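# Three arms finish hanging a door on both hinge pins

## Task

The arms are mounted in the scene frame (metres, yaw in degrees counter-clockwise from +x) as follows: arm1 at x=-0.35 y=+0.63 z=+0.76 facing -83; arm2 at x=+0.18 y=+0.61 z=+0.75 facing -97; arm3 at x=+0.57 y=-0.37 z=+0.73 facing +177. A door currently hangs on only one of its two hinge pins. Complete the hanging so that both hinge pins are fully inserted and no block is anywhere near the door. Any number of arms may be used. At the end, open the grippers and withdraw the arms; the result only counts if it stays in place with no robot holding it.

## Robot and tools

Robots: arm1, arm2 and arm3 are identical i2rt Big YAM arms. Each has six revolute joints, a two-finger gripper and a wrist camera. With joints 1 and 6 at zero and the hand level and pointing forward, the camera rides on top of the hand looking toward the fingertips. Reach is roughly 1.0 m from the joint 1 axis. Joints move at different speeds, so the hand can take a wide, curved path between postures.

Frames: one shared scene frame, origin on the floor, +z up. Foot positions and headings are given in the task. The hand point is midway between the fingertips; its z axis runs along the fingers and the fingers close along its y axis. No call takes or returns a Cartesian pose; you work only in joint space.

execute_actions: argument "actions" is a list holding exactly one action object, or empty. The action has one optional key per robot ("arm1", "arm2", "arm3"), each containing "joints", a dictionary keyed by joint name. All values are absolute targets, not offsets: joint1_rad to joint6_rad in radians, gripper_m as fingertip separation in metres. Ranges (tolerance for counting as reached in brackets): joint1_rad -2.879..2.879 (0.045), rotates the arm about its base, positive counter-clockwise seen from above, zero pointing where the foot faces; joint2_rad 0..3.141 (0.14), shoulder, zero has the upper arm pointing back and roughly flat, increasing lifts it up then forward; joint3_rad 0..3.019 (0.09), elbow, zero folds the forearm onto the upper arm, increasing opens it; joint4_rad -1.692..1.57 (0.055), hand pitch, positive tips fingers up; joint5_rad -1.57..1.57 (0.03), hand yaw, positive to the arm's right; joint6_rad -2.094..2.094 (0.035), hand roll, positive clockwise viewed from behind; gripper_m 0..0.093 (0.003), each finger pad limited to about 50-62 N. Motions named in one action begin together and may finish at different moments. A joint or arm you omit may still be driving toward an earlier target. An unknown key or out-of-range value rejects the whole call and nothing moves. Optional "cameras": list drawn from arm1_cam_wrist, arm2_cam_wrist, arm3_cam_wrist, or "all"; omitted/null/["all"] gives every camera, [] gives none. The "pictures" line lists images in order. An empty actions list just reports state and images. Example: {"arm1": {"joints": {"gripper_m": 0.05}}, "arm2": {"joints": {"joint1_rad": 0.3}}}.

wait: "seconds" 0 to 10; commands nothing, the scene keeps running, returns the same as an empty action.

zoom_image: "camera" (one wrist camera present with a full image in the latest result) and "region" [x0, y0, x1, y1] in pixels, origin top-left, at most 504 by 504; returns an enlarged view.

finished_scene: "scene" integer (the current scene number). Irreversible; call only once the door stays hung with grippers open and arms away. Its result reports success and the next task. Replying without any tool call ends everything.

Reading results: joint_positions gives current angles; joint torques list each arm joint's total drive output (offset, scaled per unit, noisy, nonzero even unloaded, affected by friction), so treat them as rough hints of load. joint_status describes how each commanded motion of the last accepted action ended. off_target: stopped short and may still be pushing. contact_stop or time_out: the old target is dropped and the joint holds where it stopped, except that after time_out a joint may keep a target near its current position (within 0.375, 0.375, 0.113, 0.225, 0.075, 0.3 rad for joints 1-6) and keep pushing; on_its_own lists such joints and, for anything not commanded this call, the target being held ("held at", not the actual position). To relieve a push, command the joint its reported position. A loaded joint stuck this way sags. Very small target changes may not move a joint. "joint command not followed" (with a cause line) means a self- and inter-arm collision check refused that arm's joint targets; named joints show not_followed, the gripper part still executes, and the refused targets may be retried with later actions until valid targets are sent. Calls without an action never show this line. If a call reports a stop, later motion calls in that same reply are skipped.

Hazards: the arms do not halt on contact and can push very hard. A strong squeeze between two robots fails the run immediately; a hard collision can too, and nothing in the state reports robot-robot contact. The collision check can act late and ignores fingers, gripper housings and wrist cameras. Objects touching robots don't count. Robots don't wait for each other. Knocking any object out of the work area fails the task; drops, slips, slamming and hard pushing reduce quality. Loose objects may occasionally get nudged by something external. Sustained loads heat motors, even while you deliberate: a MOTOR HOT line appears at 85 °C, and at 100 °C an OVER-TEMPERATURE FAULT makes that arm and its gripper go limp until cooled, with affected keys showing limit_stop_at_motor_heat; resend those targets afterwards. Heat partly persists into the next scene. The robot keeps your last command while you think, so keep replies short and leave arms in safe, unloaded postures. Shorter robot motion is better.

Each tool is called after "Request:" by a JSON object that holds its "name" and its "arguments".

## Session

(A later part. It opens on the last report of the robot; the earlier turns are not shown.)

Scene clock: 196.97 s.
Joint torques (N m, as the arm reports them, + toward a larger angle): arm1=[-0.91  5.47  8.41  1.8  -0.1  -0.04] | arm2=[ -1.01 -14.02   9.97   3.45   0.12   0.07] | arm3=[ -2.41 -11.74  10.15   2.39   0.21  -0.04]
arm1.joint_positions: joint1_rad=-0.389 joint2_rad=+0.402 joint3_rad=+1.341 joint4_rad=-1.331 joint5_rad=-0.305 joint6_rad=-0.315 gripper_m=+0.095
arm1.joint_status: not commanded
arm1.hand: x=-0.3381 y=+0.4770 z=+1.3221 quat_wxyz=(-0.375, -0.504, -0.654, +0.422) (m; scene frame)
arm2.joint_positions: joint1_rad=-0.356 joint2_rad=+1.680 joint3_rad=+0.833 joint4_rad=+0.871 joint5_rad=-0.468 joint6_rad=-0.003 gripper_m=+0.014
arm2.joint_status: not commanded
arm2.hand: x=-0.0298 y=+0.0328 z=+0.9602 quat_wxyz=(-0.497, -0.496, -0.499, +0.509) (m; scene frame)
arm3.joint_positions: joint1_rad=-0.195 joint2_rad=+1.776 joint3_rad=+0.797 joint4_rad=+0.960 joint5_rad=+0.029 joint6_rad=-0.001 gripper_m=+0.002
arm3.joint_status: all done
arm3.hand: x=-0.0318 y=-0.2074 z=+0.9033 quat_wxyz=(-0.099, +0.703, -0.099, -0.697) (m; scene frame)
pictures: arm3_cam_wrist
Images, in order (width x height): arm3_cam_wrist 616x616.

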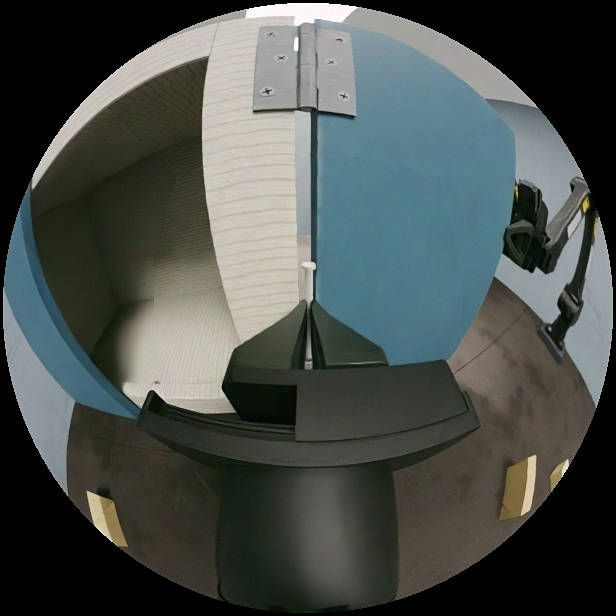

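Request:
{"name": "execute_actions", "arguments": {"actions": [{"arm3":{"joints":{"joint2_rad":1.80,"joint4_rad":0.985}}}], "cameras": ["arm3_cam_wrist"]}}

Request:
{"name": "zoom_image", "arguments": {"camera": "arm3_cam_wrist", "region": [280, 320, 340, 385]}}

Scene clock: 205.90 s.
Joint torques (N m, as the arm reports them, + toward a larger angle): arm1=[-0.9   5.44  8.4   1.82 -0.09 -0.02] | arm2=[ -0.96 -13.8   10.02   3.44   0.13   0.04] | arm3=[ -2.54 -11.42  10.1    2.69   0.2   -0.04]
arm1.joint_positions: joint1_rad=-0.389 joint2_rad=+0.402 joint3_rad=+1.341 joint4_rad=-1.331 joint5_rad=-0.305 joint6_rad=-0.315 gripper_m=+0.095
arm1.joint_status: not commanded
arm1.hand: x=-0.3381 y=+0.4770 z=+1.3221 quat_wxyz=(-0.375, -0.504, -0.654, +0.422) (m; scene frame)
arm2.joint_positions: joint1_rad=-0.356 joint2_rad=+1.680 joint3_rad=+0.833 joint4_rad=+0.871 joint5_rad=-0.468 joint6_rad=-0.003 gripper_m=+0.014
arm2.joint_status: not commanded
arm2.hand: x=-0.0298 y=+0.0328 z=+0.9602 quat_wxyz=(-0.497, -0.496, -0.499, +0.509) (m; scene frame)
arm3.joint_positions: joint1_rad=-0.195 joint2_rad=+1.783 joint3_rad=+0.797 joint4_rad=+0.967 joint5_rad=+0.029 joint6_rad=-0.001 gripper_m=+0.002
arm3.joint_status: all done
arm3.hand: x=-0.0320 y=-0.2074 z=+0.9010 quat_wxyz=(-0.099, +0.703, -0.099, -0.697) (m; scene frame)
pictures: arm3_cam_wrist
Images, in order (width x height): arm3_cam_wrist 616x616.

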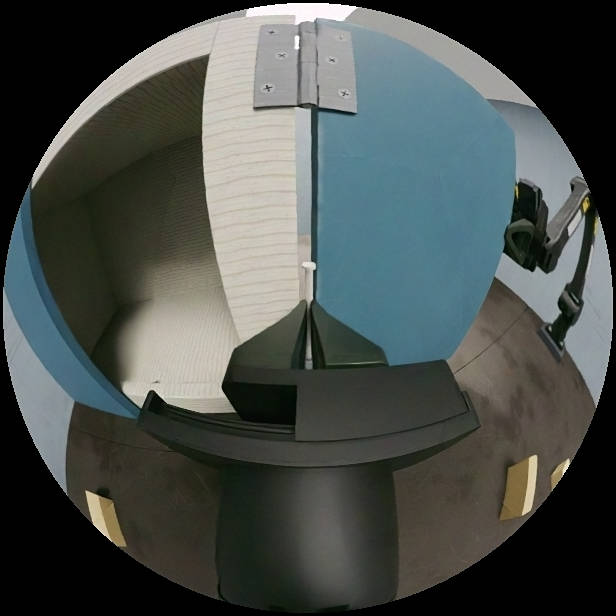

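Region (280, 320, 340, 385) of arm3_cam_wrist's 616x616 image, scaled by 7.754, with more detail than that image has; it fills the left 465 columns of this view, and the rest is white.

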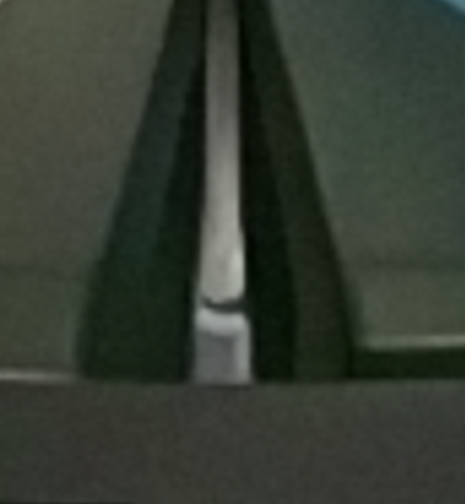

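Request:
{"name": "execute_actions", "arguments": {"actions": [{"arm3":{"joints":{"joint2_rad":1.812,"joint4_rad":0.995,"joint5_rad":0.036}}}], "cameras": ["arm3_cam_wrist"]}}

Request:
{"name": "zoom_image", "arguments": {"camera": "arm3_cam_wrist", "region": [280, 320, 340, 385]}}

Scene clock: 212.10 s.
Joint torques (N m, as the arm reports them, + toward a larger angle): arm1=[-0.92  5.3   8.38  1.78 -0.1  -0.03] | arm2=[ -1.47 -14.21   9.95   3.39   0.13   0.04] | arm3=[ -2.65 -11.46  10.     2.58   0.43  -0.04]
arm1.joint_positions: joint1_rad=-0.389 joint2_rad=+0.402 joint3_rad=+1.341 joint4_rad=-1.331 joint5_rad=-0.305 joint6_rad=-0.315 gripper_m=+0.095
arm1.joint_status: not commanded
arm1.hand: x=-0.3381 y=+0.4770 z=+1.3221 quat_wxyz=(-0.375, -0.504, -0.654, +0.422) (m; scene frame)
arm2.joint_positions: joint1_rad=-0.356 joint2_rad=+1.680 joint3_rad=+0.833 joint4_rad=+0.871 joint5_rad=-0.468 joint6_rad=-0.003 gripper_m=+0.014
arm2.joint_status: not commanded
arm2.hand: x=-0.0298 y=+0.0328 z=+0.9602 quat_wxyz=(-0.497, -0.496, -0.499, +0.509) (m; scene frame)
arm3.joint_positions: joint1_rad=-0.195 joint2_rad=+1.793 joint3_rad=+0.797 joint4_rad=+0.979 joint5_rad=+0.029 joint6_rad=-0.003 gripper_m=+0.002
arm3.joint_status: all done
arm3.hand: x=-0.0324 y=-0.2072 z=+0.8979 quat_wxyz=(-0.100, +0.703, -0.099, -0.698) (m; scene frame)
pictures: arm3_cam_wrist
Images, in order (width x height): arm3_cam_wrist 616x616.

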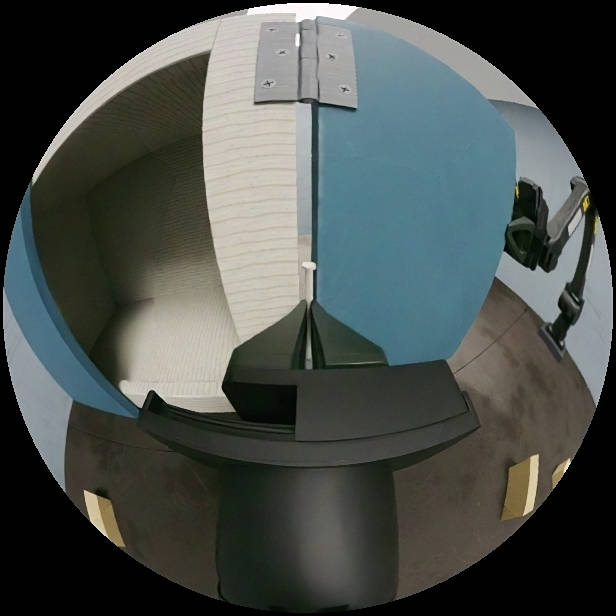

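Region (280, 320, 340, 385) of arm3_cam_wrist's 616x616 image, scaled by 7.754, with more detail than that image has; it fills the left 465 columns of this view, and the rest is white.

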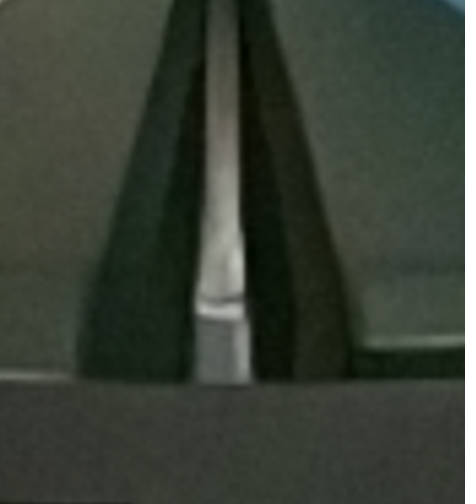

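Still a bit short; go forward and down.

Request:
{"name": "execute_actions", "arguments": {"actions": [{"arm3":{"joints":{"joint2_rad":1.83,"joint3_rad":0.84,"joint4_rad":1.005,"joint5_rad":0.036}}}], "cameras": ["arm3_cam_wrist"]}}

Request:
{"name": "zoom_image", "arguments": {"camera": "arm3_cam_wrist", "region": [280, 320, 340, 385]}}

Scene clock: 217.60 s.
Joint torques (N m, as the arm reports them, + toward a larger angle): arm1=[-0.92  5.35  8.41  1.81 -0.1  -0.03] | arm2=[ -1.01 -14.3    9.96   3.4    0.11   0.04] | arm3=[ -2.53 -10.81  10.19   2.41   0.44   0.  ]
arm1.joint_positions: joint1_rad=-0.389 joint2_rad=+0.402 joint3_rad=+1.341 joint4_rad=-1.331 joint5_rad=-0.305 joint6_rad=-0.315 gripper_m=+0.095
arm1.joint_status: not commanded
arm1.hand: x=-0.3381 y=+0.4770 z=+1.3221 quat_wxyz=(-0.375, -0.504, -0.654, +0.422) (m; scene frame)
arm2.joint_positions: joint1_rad=-0.356 joint2_rad=+1.680 joint3_rad=+0.833 joint4_rad=+0.871 joint5_rad=-0.468 joint6_rad=-0.003 gripper_m=+0.014
arm2.joint_status: not commanded
arm2.hand: x=-0.0298 y=+0.0328 z=+0.9603 quat_wxyz=(-0.497, -0.496, -0.499, +0.509) (m; scene frame)
arm3.joint_positions: joint1_rad=-0.195 joint2_rad=+1.803 joint3_rad=+0.801 joint4_rad=+0.994 joint5_rad=+0.029 joint6_rad=-0.007 gripper_m=+0.002
arm3.joint_status: all done
arm3.hand: x=-0.0340 y=-0.2069 z=+0.8974 quat_wxyz=(-0.102, +0.700, -0.097, -0.701) (m; scene frame)
pictures: arm3_cam_wrist
Images, in order (width x height): arm3_cam_wrist 616x616.

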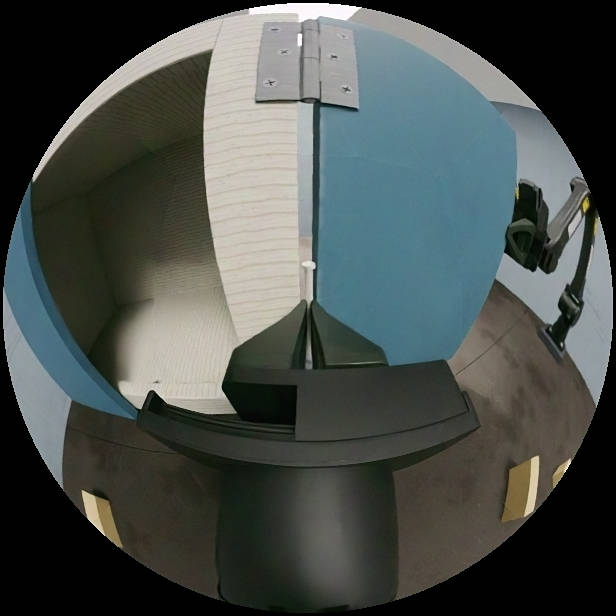

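Region (280, 320, 340, 385) of arm3_cam_wrist's 616x616 image, scaled by 7.754, with more detail than that image has; it fills the left 465 columns of this view, and the rest is white.

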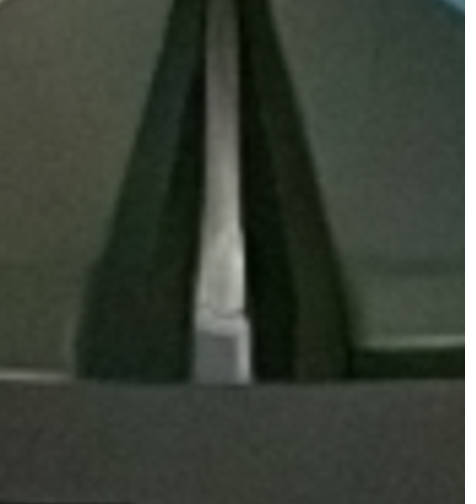

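Request:
{"name": "execute_actions", "arguments": {"actions": [{"arm3":{"joints":{"joint2_rad":1.815,"joint3_rad":0.843,"joint5_rad":0.045}}}], "cameras": ["arm3_cam_wrist"]}}

Request:
{"name": "zoom_image", "arguments": {"camera": "arm3_cam_wrist", "region": [290, 335, 330, 375]}}

Scene clock: 224.50 s.
Joint torques (N m, as the arm reports them, + toward a larger angle): arm1=[-0.91  5.52  8.39  1.81 -0.09 -0.03] | arm2=[ -0.94 -14.15   9.93   3.44   0.12   0.03] | arm3=[ -2.49 -11.89  10.46   2.4    0.81   0.  ]
arm1.joint_positions: joint1_rad=-0.389 joint2_rad=+0.402 joint3_rad=+1.341 joint4_rad=-1.331 joint5_rad=-0.305 joint6_rad=-0.315 gripper_m=+0.095
arm1.joint_status: not commanded
arm1.hand: x=-0.3381 y=+0.4770 z=+1.3221 quat_wxyz=(-0.375, -0.504, -0.654, +0.422) (m; scene frame)
arm2.joint_positions: joint1_rad=-0.356 joint2_rad=+1.680 joint3_rad=+0.833 joint4_rad=+0.871 joint5_rad=-0.468 joint6_rad=-0.003 gripper_m=+0.014
arm2.joint_status: not commanded
arm2.hand: x=-0.0298 y=+0.0328 z=+0.9603 quat_wxyz=(-0.497, -0.496, -0.499, +0.509) (m; scene frame)
arm3.joint_positions: joint1_rad=-0.195 joint2_rad=+1.803 joint3_rad=+0.801 joint4_rad=+0.994 joint5_rad=+0.030 joint6_rad=-0.007 gripper_m=+0.002
arm3.joint_status: all done
arm3.hand: x=-0.0339 y=-0.2066 z=+0.8974 quat_wxyz=(-0.102, +0.700, -0.097, -0.701) (m; scene frame)
pictures: arm3_cam_wrist
Images, in order (width x height): arm3_cam_wrist 616x616.

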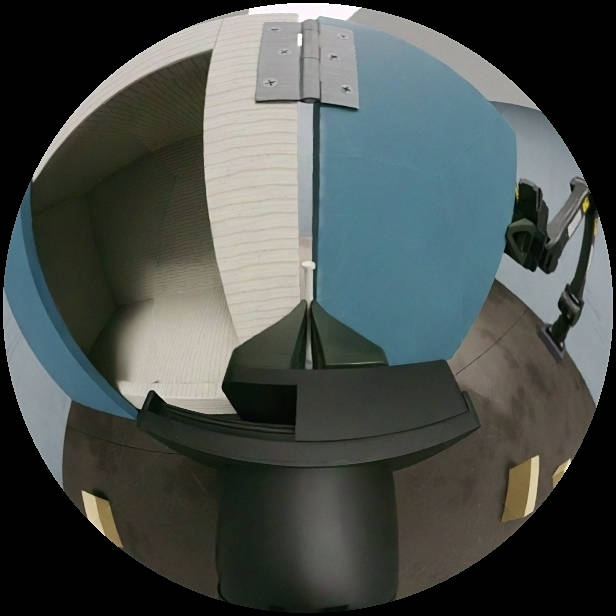

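Region (290, 335, 330, 375) of arm3_cam_wrist's 616x616 image, scaled by 12.600, with more detail than that image has.

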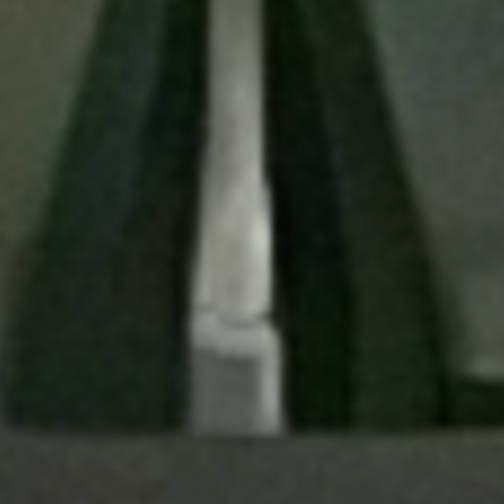

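Request:
{"name": "execute_actions", "arguments": {"actions": [{"arm3":{"joints":{"joint2_rad":1.825,"joint3_rad":0.80,"joint4_rad":1.01,"joint5_rad":0.033}}}], "cameras": ["arm3_cam_wrist"]}}

Request:
{"name": "zoom_image", "arguments": {"camera": "arm3_cam_wrist", "region": [290, 335, 330, 375]}}

Scene clock: 235.67 s.
Joint torques (N m, as the arm reports them, + toward a larger angle): arm1=[-0.85  5.33  8.4   1.8  -0.09 -0.03] | arm2=[ -0.92 -14.1    9.92   3.45   0.13   0.06] | arm3=[ -2.43 -11.19   6.97   2.56   0.34   0.01]
arm1.joint_positions: joint1_rad=-0.389 joint2_rad=+0.402 joint3_rad=+1.341 joint4_rad=-1.331 joint5_rad=-0.305 joint6_rad=-0.315 gripper_m=+0.095
arm1.joint_status: not commanded
arm1.hand: x=-0.3381 y=+0.4770 z=+1.3221 quat_wxyz=(-0.375, -0.504, -0.654, +0.422) (m; scene frame)
arm2.joint_positions: joint1_rad=-0.356 joint2_rad=+1.680 joint3_rad=+0.833 joint4_rad=+0.871 joint5_rad=-0.468 joint6_rad=-0.003 gripper_m=+0.014
arm2.joint_status: not commanded
arm2.hand: x=-0.0298 y=+0.0328 z=+0.9603 quat_wxyz=(-0.497, -0.496, -0.499, +0.509) (m; scene frame)
arm3.joint_positions: joint1_rad=-0.195 joint2_rad=+1.803 joint3_rad=+0.801 joint4_rad=+0.996 joint5_rad=+0.028 joint6_rad=-0.008 gripper_m=+0.002
arm3.joint_status: all done
arm3.hand: x=-0.0339 y=-0.2070 z=+0.8975 quat_wxyz=(-0.102, +0.699, -0.096, -0.701) (m; scene frame)
pictures: arm3_cam_wrist
Images, in order (width x height): arm3_cam_wrist 616x616.

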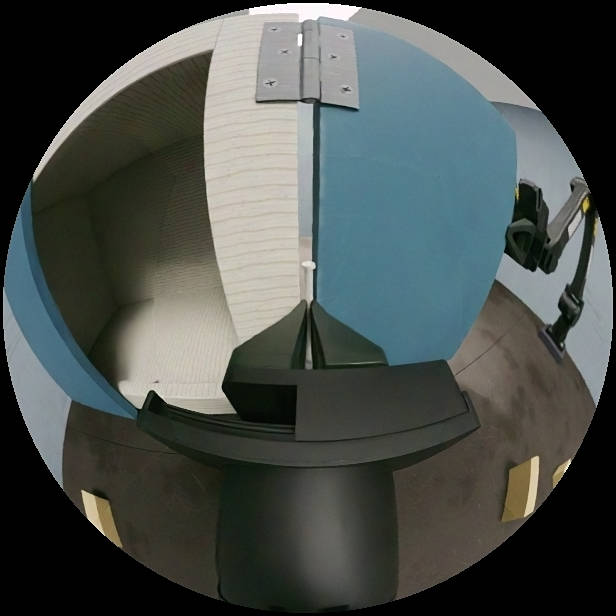

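Region (290, 335, 330, 375) of arm3_cam_wrist's 616x616 image, scaled by 12.600, with more detail than that image has.

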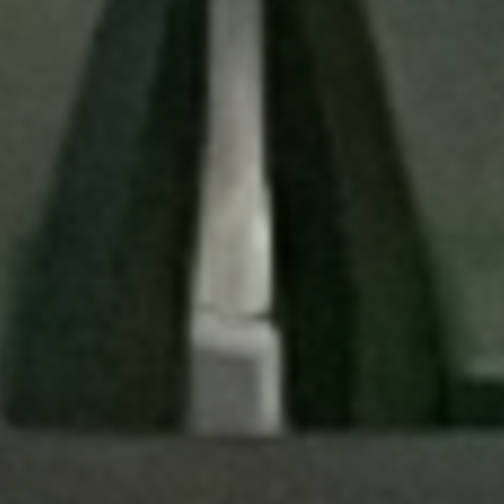

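Request:
{"name": "execute_actions", "arguments": {"actions": [{"arm3":{"joints":{"joint2_rad":1.79,"joint3_rad":0.825,"joint4_rad":0.995,"joint5_rad":0.033}}}], "cameras": ["arm3_cam_wrist"]}}

Request:
{"name": "zoom_image", "arguments": {"camera": "arm3_cam_wrist", "region": [290, 335, 330, 375]}}

Scene clock: 243.83 s.
Joint torques (N m, as the arm reports them, + toward a larger angle): arm1=[-0.97  5.41  8.39  1.81 -0.09 -0.03] | arm2=[ -0.77 -13.79  10.04   3.32   0.11   0.03] | arm3=[ -2.58 -13.74   9.     1.99   0.34   0.01]
arm1.joint_positions: joint1_rad=-0.389 joint2_rad=+0.402 joint3_rad=+1.341 joint4_rad=-1.331 joint5_rad=-0.305 joint6_rad=-0.315 gripper_m=+0.095
arm1.joint_status: not commanded
arm1.hand: x=-0.3381 y=+0.4770 z=+1.3221 quat_wxyz=(-0.375, -0.504, -0.654, +0.422) (m; scene frame)
arm2.joint_positions: joint1_rad=-0.356 joint2_rad=+1.680 joint3_rad=+0.833 joint4_rad=+0.871 joint5_rad=-0.468 joint6_rad=-0.003 gripper_m=+0.014
arm2.joint_status: not commanded
arm2.hand: x=-0.0298 y=+0.0328 z=+0.9603 quat_wxyz=(-0.497, -0.496, -0.499, +0.509) (m; scene frame)
arm3.joint_positions: joint1_rad=-0.195 joint2_rad=+1.802 joint3_rad=+0.801 joint4_rad=+0.996 joint5_rad=+0.028 joint6_rad=-0.008 gripper_m=+0.002
arm3.joint_status: all done
arm3.hand: x=-0.0339 y=-0.2070 z=+0.8980 quat_wxyz=(-0.102, +0.699, -0.096, -0.701) (m; scene frame)
pictures: arm3_cam_wrist
Images, in order (width x height): arm3_cam_wrist 616x616.

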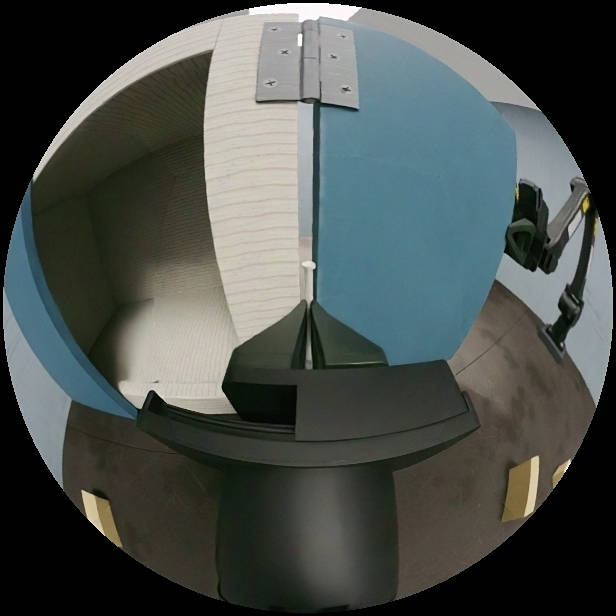

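Region (290, 335, 330, 375) of arm3_cam_wrist's 616x616 image, scaled by 12.600, with more detail than that image has.

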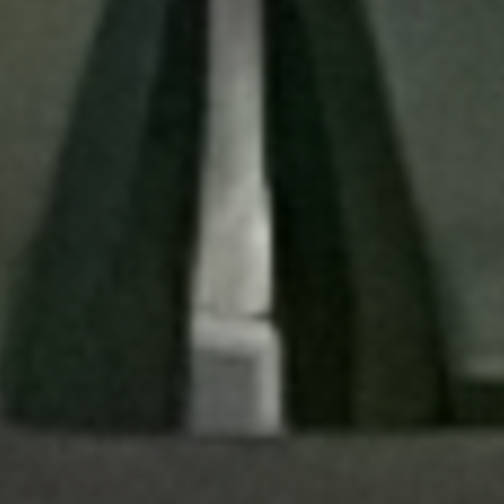

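Request:
{"name": "execute_actions", "arguments": {"actions": [{"arm3":{"joints":{"joint2_rad":1.782,"joint5_rad":0.030}}}], "cameras": ["arm3_cam_wrist","arm2_cam_wrist"]}}

Request:
{"name": "zoom_image", "arguments": {"camera": "arm3_cam_wrist", "region": [290, 335, 330, 375]}}

Request:
{"name": "zoom_image", "arguments": {"camera": "arm2_cam_wrist", "region": [240, 220, 340, 320]}}

Scene clock: 254.07 s.
Joint torques (N m, as the arm reports them, + toward a larger angle): arm1=[-1.    5.24  8.39  1.83 -0.09 -0.03] | arm2=[ -1.26 -13.93  10.09   3.43   0.13   0.05] | arm3=[ -2.51 -13.98   9.05   1.99   0.24   0.01]
arm1.joint_positions: joint1_rad=-0.389 joint2_rad=+0.402 joint3_rad=+1.341 joint4_rad=-1.331 joint5_rad=-0.305 joint6_rad=-0.315 gripper_m=+0.095
arm1.joint_status: not commanded
arm1.hand: x=-0.3381 y=+0.4770 z=+1.3221 quat_wxyz=(-0.375, -0.504, -0.654, +0.422) (m; scene frame)
arm2.joint_positions: joint1_rad=-0.356 joint2_rad=+1.680 joint3_rad=+0.833 joint4_rad=+0.871 joint5_rad=-0.468 joint6_rad=-0.003 gripper_m=+0.014
arm2.joint_status: not commanded
arm2.hand: x=-0.0298 y=+0.0328 z=+0.9603 quat_wxyz=(-0.497, -0.496, -0.499, +0.509) (m; scene frame)
arm3.joint_positions: joint1_rad=-0.195 joint2_rad=+1.798 joint3_rad=+0.801 joint4_rad=+0.996 joint5_rad=+0.027 joint6_rad=-0.008 gripper_m=+0.002
arm3.joint_status: all done
arm3.hand: x=-0.0338 y=-0.2072 z=+0.9005 quat_wxyz=(-0.101, +0.698, -0.096, -0.703) (m; scene frame)
pictures: arm2_cam_wrist, arm3_cam_wrist
Images, in order (width x height): arm2_cam_wrist 616x616, arm3_cam_wrist 616x616.

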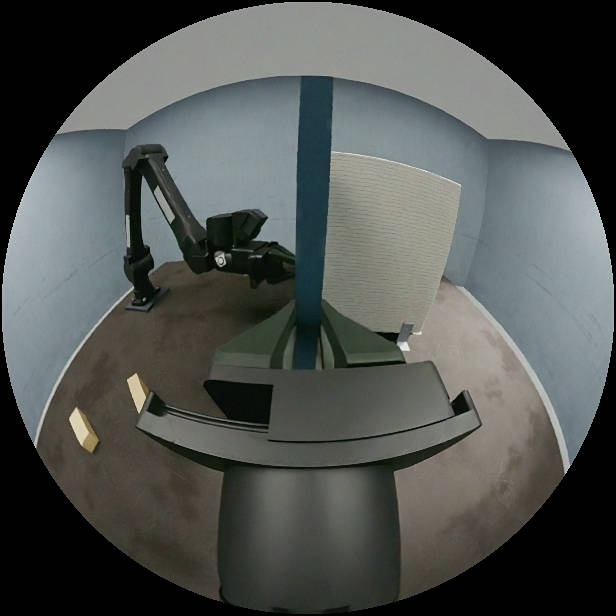

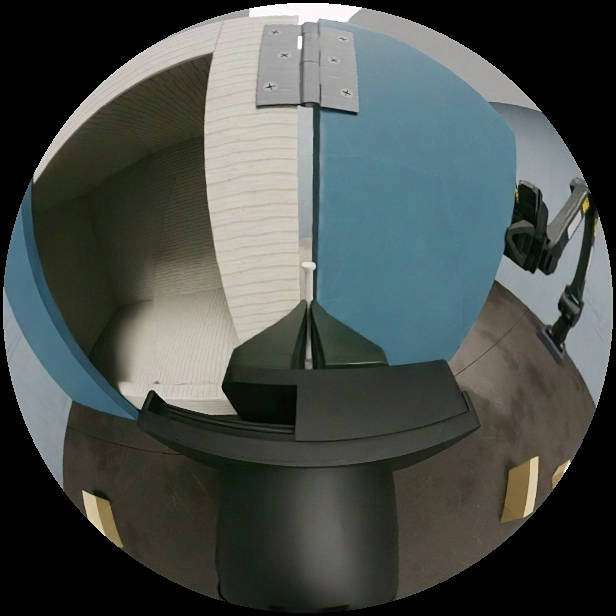

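Region (290, 335, 330, 375) of arm3_cam_wrist's 616x616 image, scaled by 12.600, with more detail than that image has.

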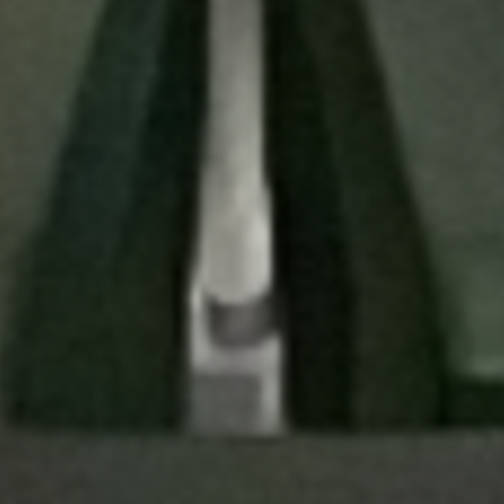

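Region (240, 220, 340, 320) of arm2_cam_wrist's 616x616 image, scaled by 5.040, with more detail than that image has.

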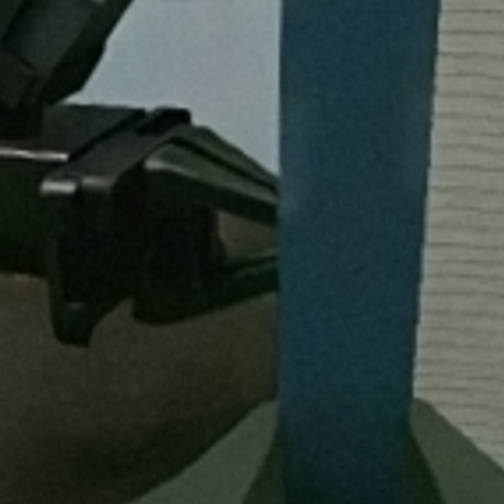

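Request:
{"name": "execute_actions", "arguments": {"actions": [{"arm3":{"joints":{"joint6_rad":-0.035,"joint5_rad":0.035}},"arm2":{"joints":{"joint4_rad":0.925}}}], "cameras": ["arm3_cam_wrist"]}}

Request:
{"name": "zoom_image", "arguments": {"camera": "arm3_cam_wrist", "region": [290, 335, 330, 375]}}

Scene clock: 265.40 s.
Joint torques (N m, as the arm reports them, + toward a larger angle): arm1=[-1.01  5.41  8.39  1.79 -0.1  -0.03] | arm2=[ -1.11 -14.38   9.98   3.72   0.12   0.02] | arm3=[ -2.54 -13.89   9.04   1.98   0.45  -0.06]
arm1.joint_positions: joint1_rad=-0.389 joint2_rad=+0.402 joint3_rad=+1.341 joint4_rad=-1.331 joint5_rad=-0.305 joint6_rad=-0.315 gripper_m=+0.095
arm1.joint_status: not commanded
arm1.hand: x=-0.3381 y=+0.4770 z=+1.3221 quat_wxyz=(-0.375, -0.504, -0.654, +0.422) (m; scene frame)
arm2.joint_positions: joint1_rad=-0.357 joint2_rad=+1.685 joint3_rad=+0.833 joint4_rad=+0.887 joint5_rad=-0.468 joint6_rad=-0.001 gripper_m=+0.014
arm2.joint_status: all done
arm2.hand: x=-0.0302 y=+0.0326 z=+0.9608 quat_wxyz=(-0.498, -0.492, -0.497, +0.512) (m; scene frame)
arm3.joint_positions: joint1_rad=-0.195 joint2_rad=+1.798 joint3_rad=+0.801 joint4_rad=+0.996 joint5_rad=+0.027 joint6_rad=-0.022 gripper_m=+0.002
arm3.joint_status: all done
arm3.hand: x=-0.0338 y=-0.2072 z=+0.9005 quat_wxyz=(-0.106, +0.698, -0.091, -0.702) (m; scene frame)
pictures: arm3_cam_wrist
Images, in order (width x height): arm3_cam_wrist 616x616.

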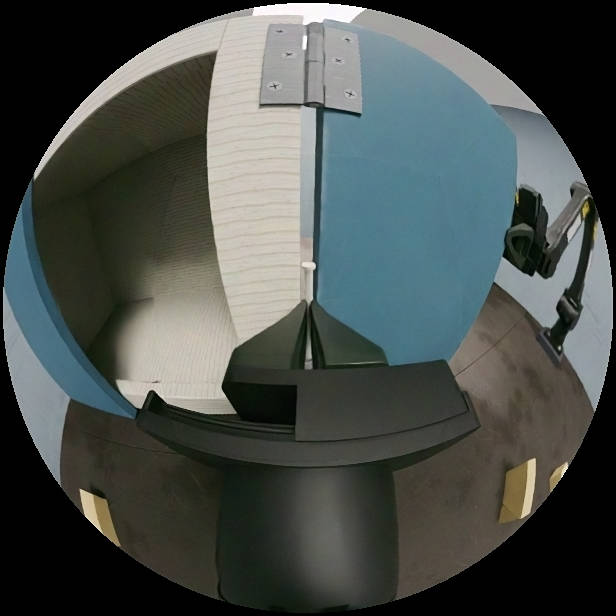

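Region (290, 335, 330, 375) of arm3_cam_wrist's 616x616 image, scaled by 12.600, with more detail than that image has.

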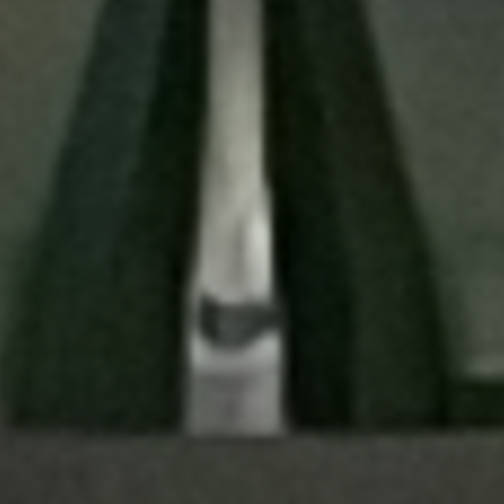

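Request:
{"name": "execute_actions", "arguments": {"actions": [{"arm3":{"joints":{"joint2_rad":1.822,"joint3_rad":0.805,"joint5_rad":0.031}}}], "cameras": ["arm3_cam_wrist"]}}

Request:
{"name": "zoom_image", "arguments": {"camera": "arm3_cam_wrist", "region": [290, 335, 330, 375]}}

Scene clock: 280.67 s.
Joint torques (N m, as the arm reports them, + toward a larger angle): arm1=[-0.98  5.38  8.38  1.81 -0.09 -0.02] | arm2=[ -0.82 -14.71   9.92   3.88   0.07   0.  ] | arm3=[ -2.5  -11.26   7.38   1.99   0.28  -0.05]
arm1.joint_positions: joint1_rad=-0.389 joint2_rad=+0.402 joint3_rad=+1.341 joint4_rad=-1.331 joint5_rad=-0.305 joint6_rad=-0.315 gripper_m=+0.095
arm1.joint_status: not commanded
arm1.hand: x=-0.3381 y=+0.4770 z=+1.3221 quat_wxyz=(-0.375, -0.504, -0.654, +0.422) (m; scene frame)
arm2.joint_positions: joint1_rad=-0.357 joint2_rad=+1.685 joint3_rad=+0.833 joint4_rad=+0.887 joint5_rad=-0.468 joint6_rad=-0.001 gripper_m=+0.014
arm2.joint_status: not commanded
arm2.hand: x=-0.0302 y=+0.0326 z=+0.9608 quat_wxyz=(-0.498, -0.492, -0.497, +0.512) (m; scene frame)
arm3.joint_positions: joint1_rad=-0.195 joint2_rad=+1.800 joint3_rad=+0.801 joint4_rad=+0.996 joint5_rad=+0.027 joint6_rad=-0.023 gripper_m=+0.002
arm3.joint_status: all done
arm3.hand: x=-0.0338 y=-0.2072 z=+0.8996 quat_wxyz=(-0.107, +0.699, -0.091, -0.701) (m; scene frame)
pictures: arm3_cam_wrist
Images, in order (width x height): arm3_cam_wrist 616x616.

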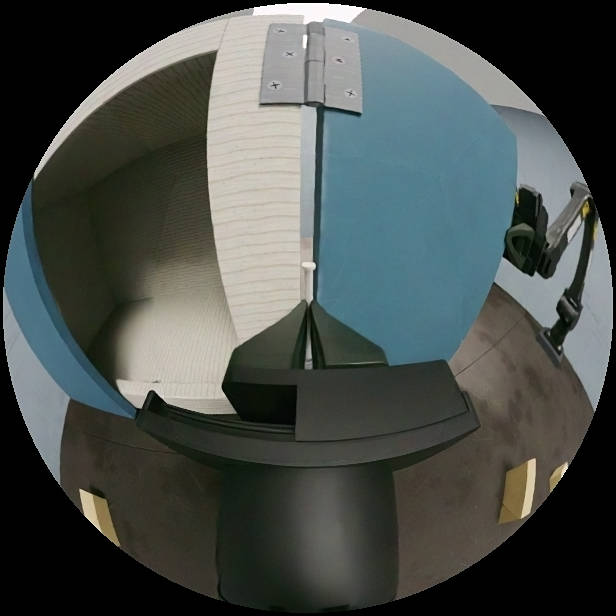

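Region (290, 335, 330, 375) of arm3_cam_wrist's 616x616 image, scaled by 12.600, with more detail than that image has.

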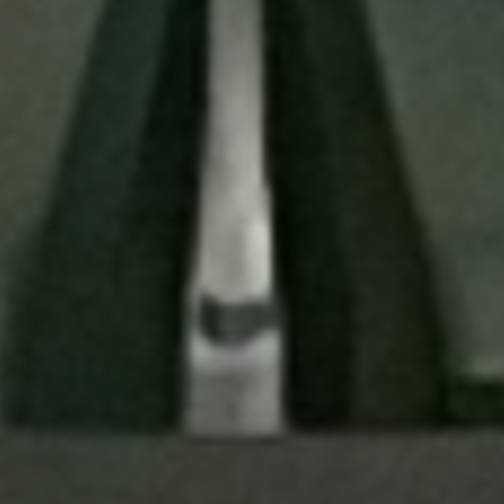

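Request:
{"name": "execute_actions", "arguments": {"actions": [{"arm3":{"joints":{"joint2_rad":1.785,"joint3_rad":0.792}}}], "cameras": ["arm3_cam_wrist"]}}

Request:
{"name": "zoom_image", "arguments": {"camera": "arm3_cam_wrist", "region": [290, 335, 330, 375]}}

Scene clock: 290.83 s.
Joint torques (N m, as the arm reports them, + toward a larger angle): arm1=[-0.93  5.32  8.38  1.82 -0.09 -0.04] | arm2=[ -1.03 -14.41   9.91   3.8    0.12   0.05] | arm3=[ -2.42 -13.61   6.82   2.01   0.24  -0.05]
arm1.joint_positions: joint1_rad=-0.389 joint2_rad=+0.402 joint3_rad=+1.341 joint4_rad=-1.331 joint5_rad=-0.305 joint6_rad=-0.315 gripper_m=+0.095
arm1.joint_status: not commanded
arm1.hand: x=-0.3381 y=+0.4770 z=+1.3221 quat_wxyz=(-0.375, -0.504, -0.654, +0.422) (m; scene frame)
arm2.joint_positions: joint1_rad=-0.357 joint2_rad=+1.685 joint3_rad=+0.833 joint4_rad=+0.887 joint5_rad=-0.468 joint6_rad=-0.001 gripper_m=+0.014
arm2.joint_status: not commanded
arm2.hand: x=-0.0302 y=+0.0326 z=+0.9608 quat_wxyz=(-0.498, -0.492, -0.497, +0.512) (m; scene frame)
arm3.joint_positions: joint1_rad=-0.195 joint2_rad=+1.796 joint3_rad=+0.794 joint4_rad=+0.996 joint5_rad=+0.028 joint6_rad=-0.023 gripper_m=+0.002
arm3.joint_status: all done
arm3.hand: x=-0.0316 y=-0.2075 z=+0.8985 quat_wxyz=(-0.107, +0.700, -0.091, -0.700) (m; scene frame)
pictures: arm3_cam_wrist
Images, in order (width x height): arm3_cam_wrist 616x616.

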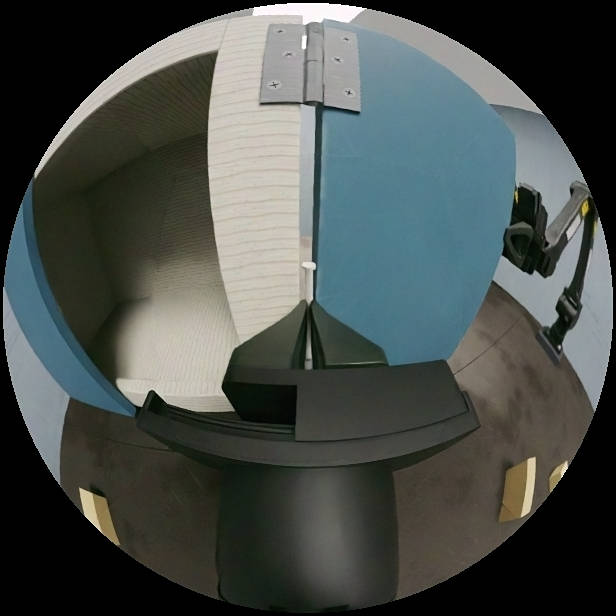

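Region (290, 335, 330, 375) of arm3_cam_wrist's 616x616 image, scaled by 12.600, with more detail than that image has.

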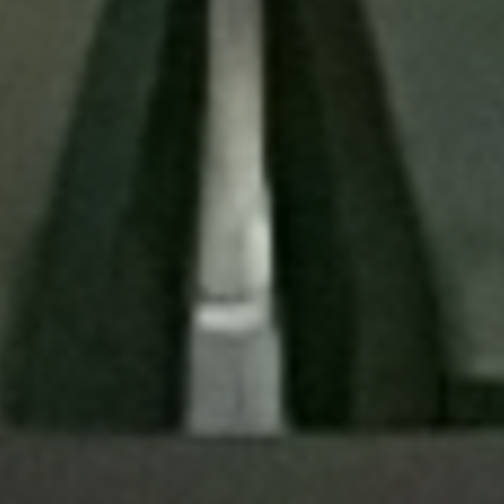

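Request:
{"name": "execute_actions", "arguments": {"actions": [{"arm3":{"joints":{"joint2_rad":1.825,"joint3_rad":0.81}}}], "cameras": ["arm3_cam_wrist"]}}

Request:
{"name": "zoom_image", "arguments": {"camera": "arm3_cam_wrist", "region": [290, 335, 330, 375]}}

Scene clock: 295.83 s.
Joint torques (N m, as the arm reports them, + toward a larger angle): arm1=[-0.97  5.28  8.36  1.78 -0.09 -0.03] | arm2=[ -0.73 -14.77   9.93   3.73   0.11   0.02] | arm3=[ -2.47 -11.43   8.23   1.98   0.31  -0.05]
arm1.joint_positions: joint1_rad=-0.389 joint2_rad=+0.402 joint3_rad=+1.341 joint4_rad=-1.331 joint5_rad=-0.305 joint6_rad=-0.315 gripper_m=+0.095
arm1.joint_status: not commanded
arm1.hand: x=-0.3381 y=+0.4770 z=+1.3221 quat_wxyz=(-0.375, -0.504, -0.654, +0.422) (m; scene frame)
arm2.joint_positions: joint1_rad=-0.357 joint2_rad=+1.685 joint3_rad=+0.833 joint4_rad=+0.887 joint5_rad=-0.468 joint6_rad=-0.001 gripper_m=+0.014
arm2.joint_status: not commanded
arm2.hand: x=-0.0302 y=+0.0326 z=+0.9608 quat_wxyz=(-0.498, -0.492, -0.497, +0.512) (m; scene frame)
arm3.joint_positions: joint1_rad=-0.195 joint2_rad=+1.806 joint3_rad=+0.794 joint4_rad=+0.996 joint5_rad=+0.027 joint6_rad=-0.023 gripper_m=+0.002
arm3.joint_status: all done
arm3.hand: x=-0.0320 y=-0.2077 z=+0.8925 quat_wxyz=(-0.106, +0.704, -0.091, -0.697) (m; scene frame)
pictures: arm3_cam_wrist
Images, in order (width x height): arm3_cam_wrist 616x616.

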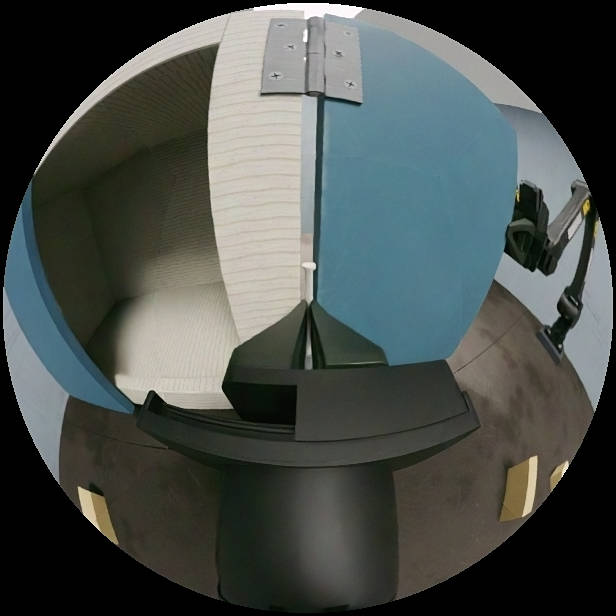

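Region (290, 335, 330, 375) of arm3_cam_wrist's 616x616 image, scaled by 12.600, with more detail than that image has.

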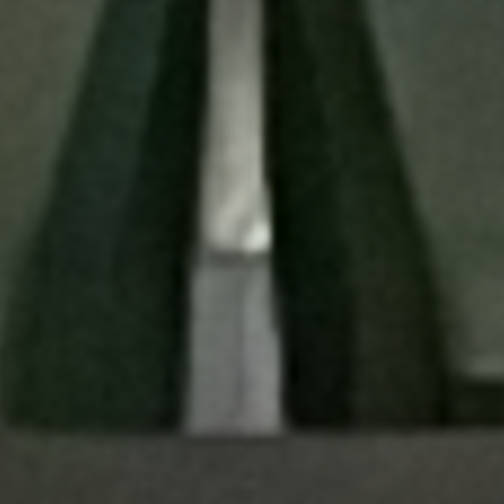

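In. Descend.

Request:
{"name": "execute_actions", "arguments": {"actions": [{"arm3":{"joints":{"joint2_rad":1.86,"joint3_rad":0.79,"joint4_rad":1.045,"joint6_rad":-0.01}}}], "cameras": []}}

Request:
{"name": "execute_actions", "arguments": {"actions": [{"arm3":{"joints":{"joint2_rad":1.895,"joint3_rad":0.786,"joint4_rad":1.08,"joint6_rad":0.0}}}], "cameras": ["arm3_cam_wrist"]}}

Scene clock: 301.50 s.
Joint torques (N m, as the arm reports them, + toward a larger angle): arm1=[-0.96  5.38  8.42  1.79 -0.09 -0.03] | arm2=[ -0.87 -14.66   9.91   3.67   0.14   0.  ] | arm3=[ -2.38 -11.33   6.43   2.44   0.3    0.1 ]
arm1.joint_positions: joint1_rad=-0.389 joint2_rad=+0.402 joint3_rad=+1.341 joint4_rad=-1.331 joint5_rad=-0.305 joint6_rad=-0.315 gripper_m=+0.095
arm1.joint_status: not commanded
arm1.hand: x=-0.3381 y=+0.4770 z=+1.3221 quat_wxyz=(-0.375, -0.504, -0.654, +0.422) (m; scene frame)
arm2.joint_positions: joint1_rad=-0.357 joint2_rad=+1.685 joint3_rad=+0.833 joint4_rad=+0.887 joint5_rad=-0.468 joint6_rad=-0.001 gripper_m=+0.014
arm2.joint_status: not commanded
arm2.hand: x=-0.0302 y=+0.0326 z=+0.9608 quat_wxyz=(-0.498, -0.492, -0.497, +0.512) (m; scene frame)
arm3.joint_positions: joint1_rad=-0.195 joint2_rad=+1.837 joint3_rad=+0.793 joint4_rad=+1.033 joint5_rad=+0.027 joint6_rad=-0.018 gripper_m=+0.002
arm3.joint_status: all done
arm3.hand: x=-0.0325 y=-0.2076 z=+0.8827 quat_wxyz=(-0.104, +0.701, -0.092, -0.699) (m; scene frame)
pictures: none
No camera images: the call's "cameras" was empty. Leave "cameras" out to get every camera's image.

Scene clock: 302.10 s.
Joint torques (N m, as the arm reports them, + toward a larger angle): arm1=[-0.71  5.36  8.38  1.84 -0.09 -0.02] | arm2=[ -0.96 -14.65   9.92   3.73   0.12   0.03] | arm3=[ -2.49 -10.25   6.04   2.     0.25   0.12]
arm1.joint_positions: joint1_rad=-0.389 joint2_rad=+0.402 joint3_rad=+1.341 joint4_rad=-1.331 joint5_rad=-0.305 joint6_rad=-0.315 gripper_m=+0.095
arm1.joint_status: not commanded
arm1.hand: x=-0.3381 y=+0.4770 z=+1.3221 quat_wxyz=(-0.375, -0.504, -0.654, +0.422) (m; scene frame)
arm2.joint_positions: joint1_rad=-0.357 joint2_rad=+1.685 joint3_rad=+0.833 joint4_rad=+0.887 joint5_rad=-0.468 joint6_rad=-0.001 gripper_m=+0.014
arm2.joint_status: not commanded
arm2.hand: x=-0.0302 y=+0.0326 z=+0.9608 quat_wxyz=(-0.498, -0.492, -0.497, +0.512) (m; scene frame)
arm3.joint_positions: joint1_rad=-0.195 joint2_rad=+1.858 joint3_rad=+0.792 joint4_rad=+1.081 joint5_rad=+0.028 joint6_rad=-0.010 gripper_m=+0.002
arm3.joint_status: all done
arm3.hand: x=-0.0323 y=-0.2074 z=+0.8816 quat_wxyz=(-0.103, +0.692, -0.094, -0.708) (m; scene frame)
pictures: arm3_cam_wrist
Images, in order (width x height): arm3_cam_wrist 616x616.

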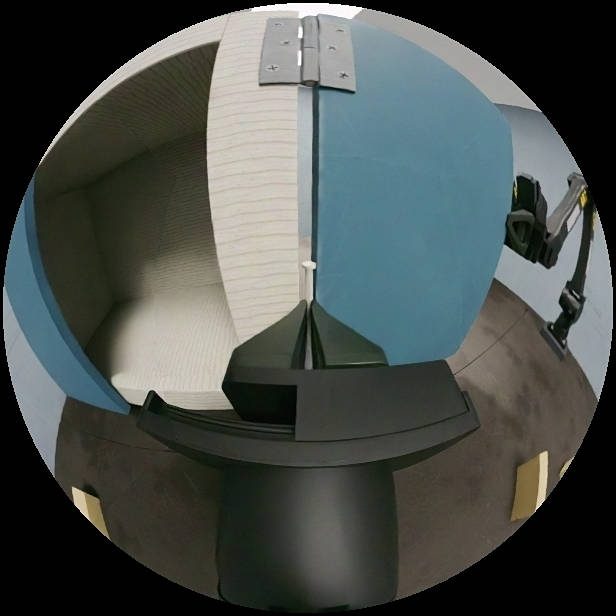

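Request:
{"name": "execute_actions", "arguments": {"actions": [{"arm3":{"joints":{"joint2_rad":1.885,"joint3_rad":0.80,"joint4_rad":1.07}},"arm2":{"joints":{"joint2_rad":1.655}}}], "cameras": ["arm3_cam_wrist","arm2_cam_wrist"]}}

Scene clock: 308.03 s.
Joint torques (N m, as the arm reports them, + toward a larger angle): arm1=[-0.87  5.42  8.35  1.81 -0.09 -0.04] | arm2=[ -0.99 -19.51   9.95   3.77   0.13   0.03] | arm3=[ -2.52 -10.99   7.21   1.59   0.25   0.13]
arm1.joint_positions: joint1_rad=-0.389 joint2_rad=+0.402 joint3_rad=+1.341 joint4_rad=-1.331 joint5_rad=-0.305 joint6_rad=-0.315 gripper_m=+0.095
arm1.joint_status: not commanded
arm1.hand: x=-0.3381 y=+0.4770 z=+1.3221 quat_wxyz=(-0.375, -0.504, -0.654, +0.422) (m; scene frame)
arm2.joint_positions: joint1_rad=-0.357 joint2_rad=+1.685 joint3_rad=+0.833 joint4_rad=+0.887 joint5_rad=-0.468 joint6_rad=-0.001 gripper_m=+0.014
arm2.joint_status: all done
arm2.hand: x=-0.0302 y=+0.0326 z=+0.9610 quat_wxyz=(-0.498, -0.492, -0.497, +0.512) (m; scene frame)
arm3.joint_positions: joint1_rad=-0.195 joint2_rad=+1.858 joint3_rad=+0.792 joint4_rad=+1.081 joint5_rad=+0.028 joint6_rad=-0.010 gripper_m=+0.002
arm3.joint_status: all done
arm3.hand: x=-0.0323 y=-0.2074 z=+0.8816 quat_wxyz=(-0.103, +0.692, -0.095, -0.708) (m; scene frame)
pictures: arm2_cam_wrist, arm3_cam_wrist
Images, in order (width x height): arm2_cam_wrist 616x616, arm3_cam_wrist 616x616.

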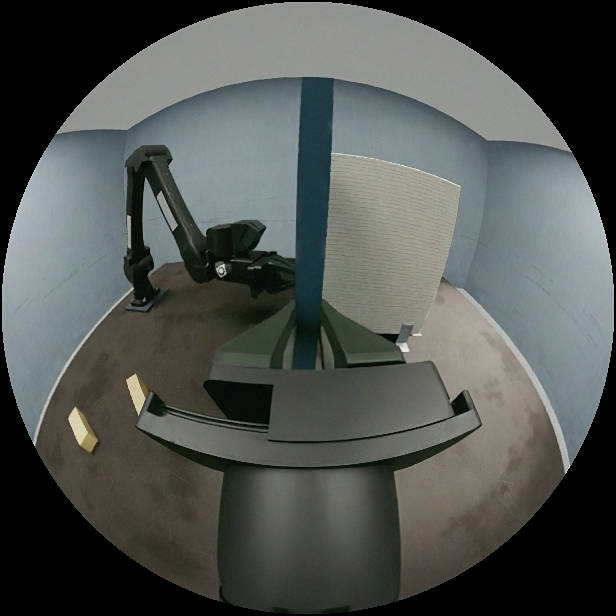

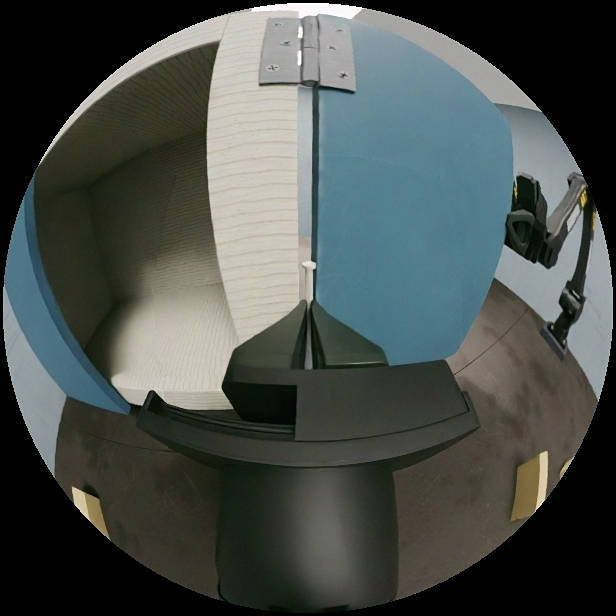

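Request:
{"name": "execute_actions", "arguments": {"actions": [{"arm3":{"joints":{"joint2_rad":1.86,"joint3_rad":0.815,"joint4_rad":1.08,"joint5_rad":0.026}},"arm2":{"joints":{"joint2_rad":1.635,"joint4_rad":0.94}}}], "cameras": ["arm3_cam_wrist"]}}

Request:
{"name": "zoom_image", "arguments": {"camera": "arm3_cam_wrist", "region": [270, 300, 350, 380]}}

Scene clock: 315.90 s.
Joint torques (N m, as the arm reports them, + toward a larger angle): arm1=[-0.95  5.29  8.37  1.79 -0.1  -0.03] | arm2=[ -0.86 -21.33   9.88   4.35   0.13   0.01] | arm3=[ -2.46 -12.85   8.39   2.     0.03   0.12]
arm1.joint_positions: joint1_rad=-0.389 joint2_rad=+0.402 joint3_rad=+1.341 joint4_rad=-1.331 joint5_rad=-0.305 joint6_rad=-0.315 gripper_m=+0.095
arm1.joint_status: not commanded
arm1.hand: x=-0.3381 y=+0.4770 z=+1.3221 quat_wxyz=(-0.375, -0.504, -0.654, +0.422) (m; scene frame)
arm2.joint_positions: joint1_rad=-0.357 joint2_rad=+1.682 joint3_rad=+0.833 joint4_rad=+0.887 joint5_rad=-0.468 joint6_rad=+0.000 gripper_m=+0.014
arm2.joint_status: all done
arm2.hand: x=-0.0301 y=+0.0328 z=+0.9626 quat_wxyz=(-0.499, -0.492, -0.496, +0.513) (m; scene frame)
arm3.joint_positions: joint1_rad=-0.195 joint2_rad=+1.858 joint3_rad=+0.792 joint4_rad=+1.081 joint5_rad=+0.028 joint6_rad=-0.010 gripper_m=+0.002
arm3.joint_status: all done
arm3.hand: x=-0.0323 y=-0.2075 z=+0.8816 quat_wxyz=(-0.103, +0.692, -0.094, -0.708) (m; scene frame)
pictures: arm3_cam_wrist
Images, in order (width x height): arm3_cam_wrist 616x616.

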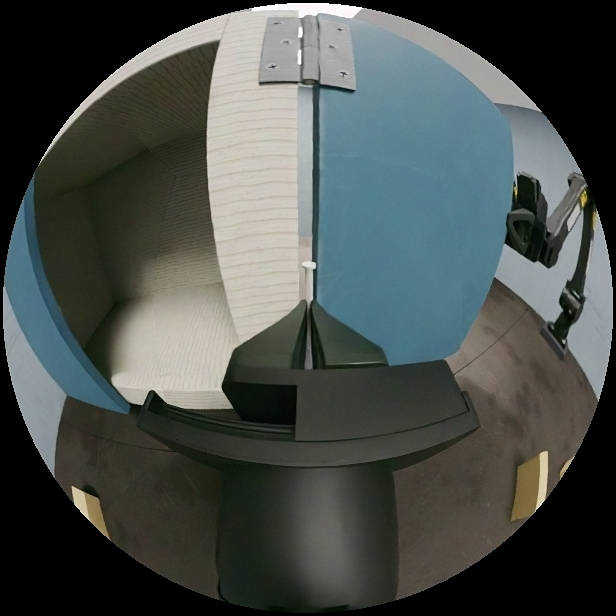

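Region (270, 300, 350, 380) of arm3_cam_wrist's 616x616 image, scaled by 6.300, with more detail than that image has.

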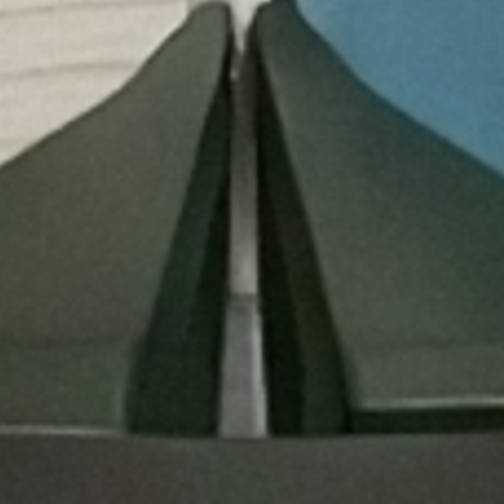

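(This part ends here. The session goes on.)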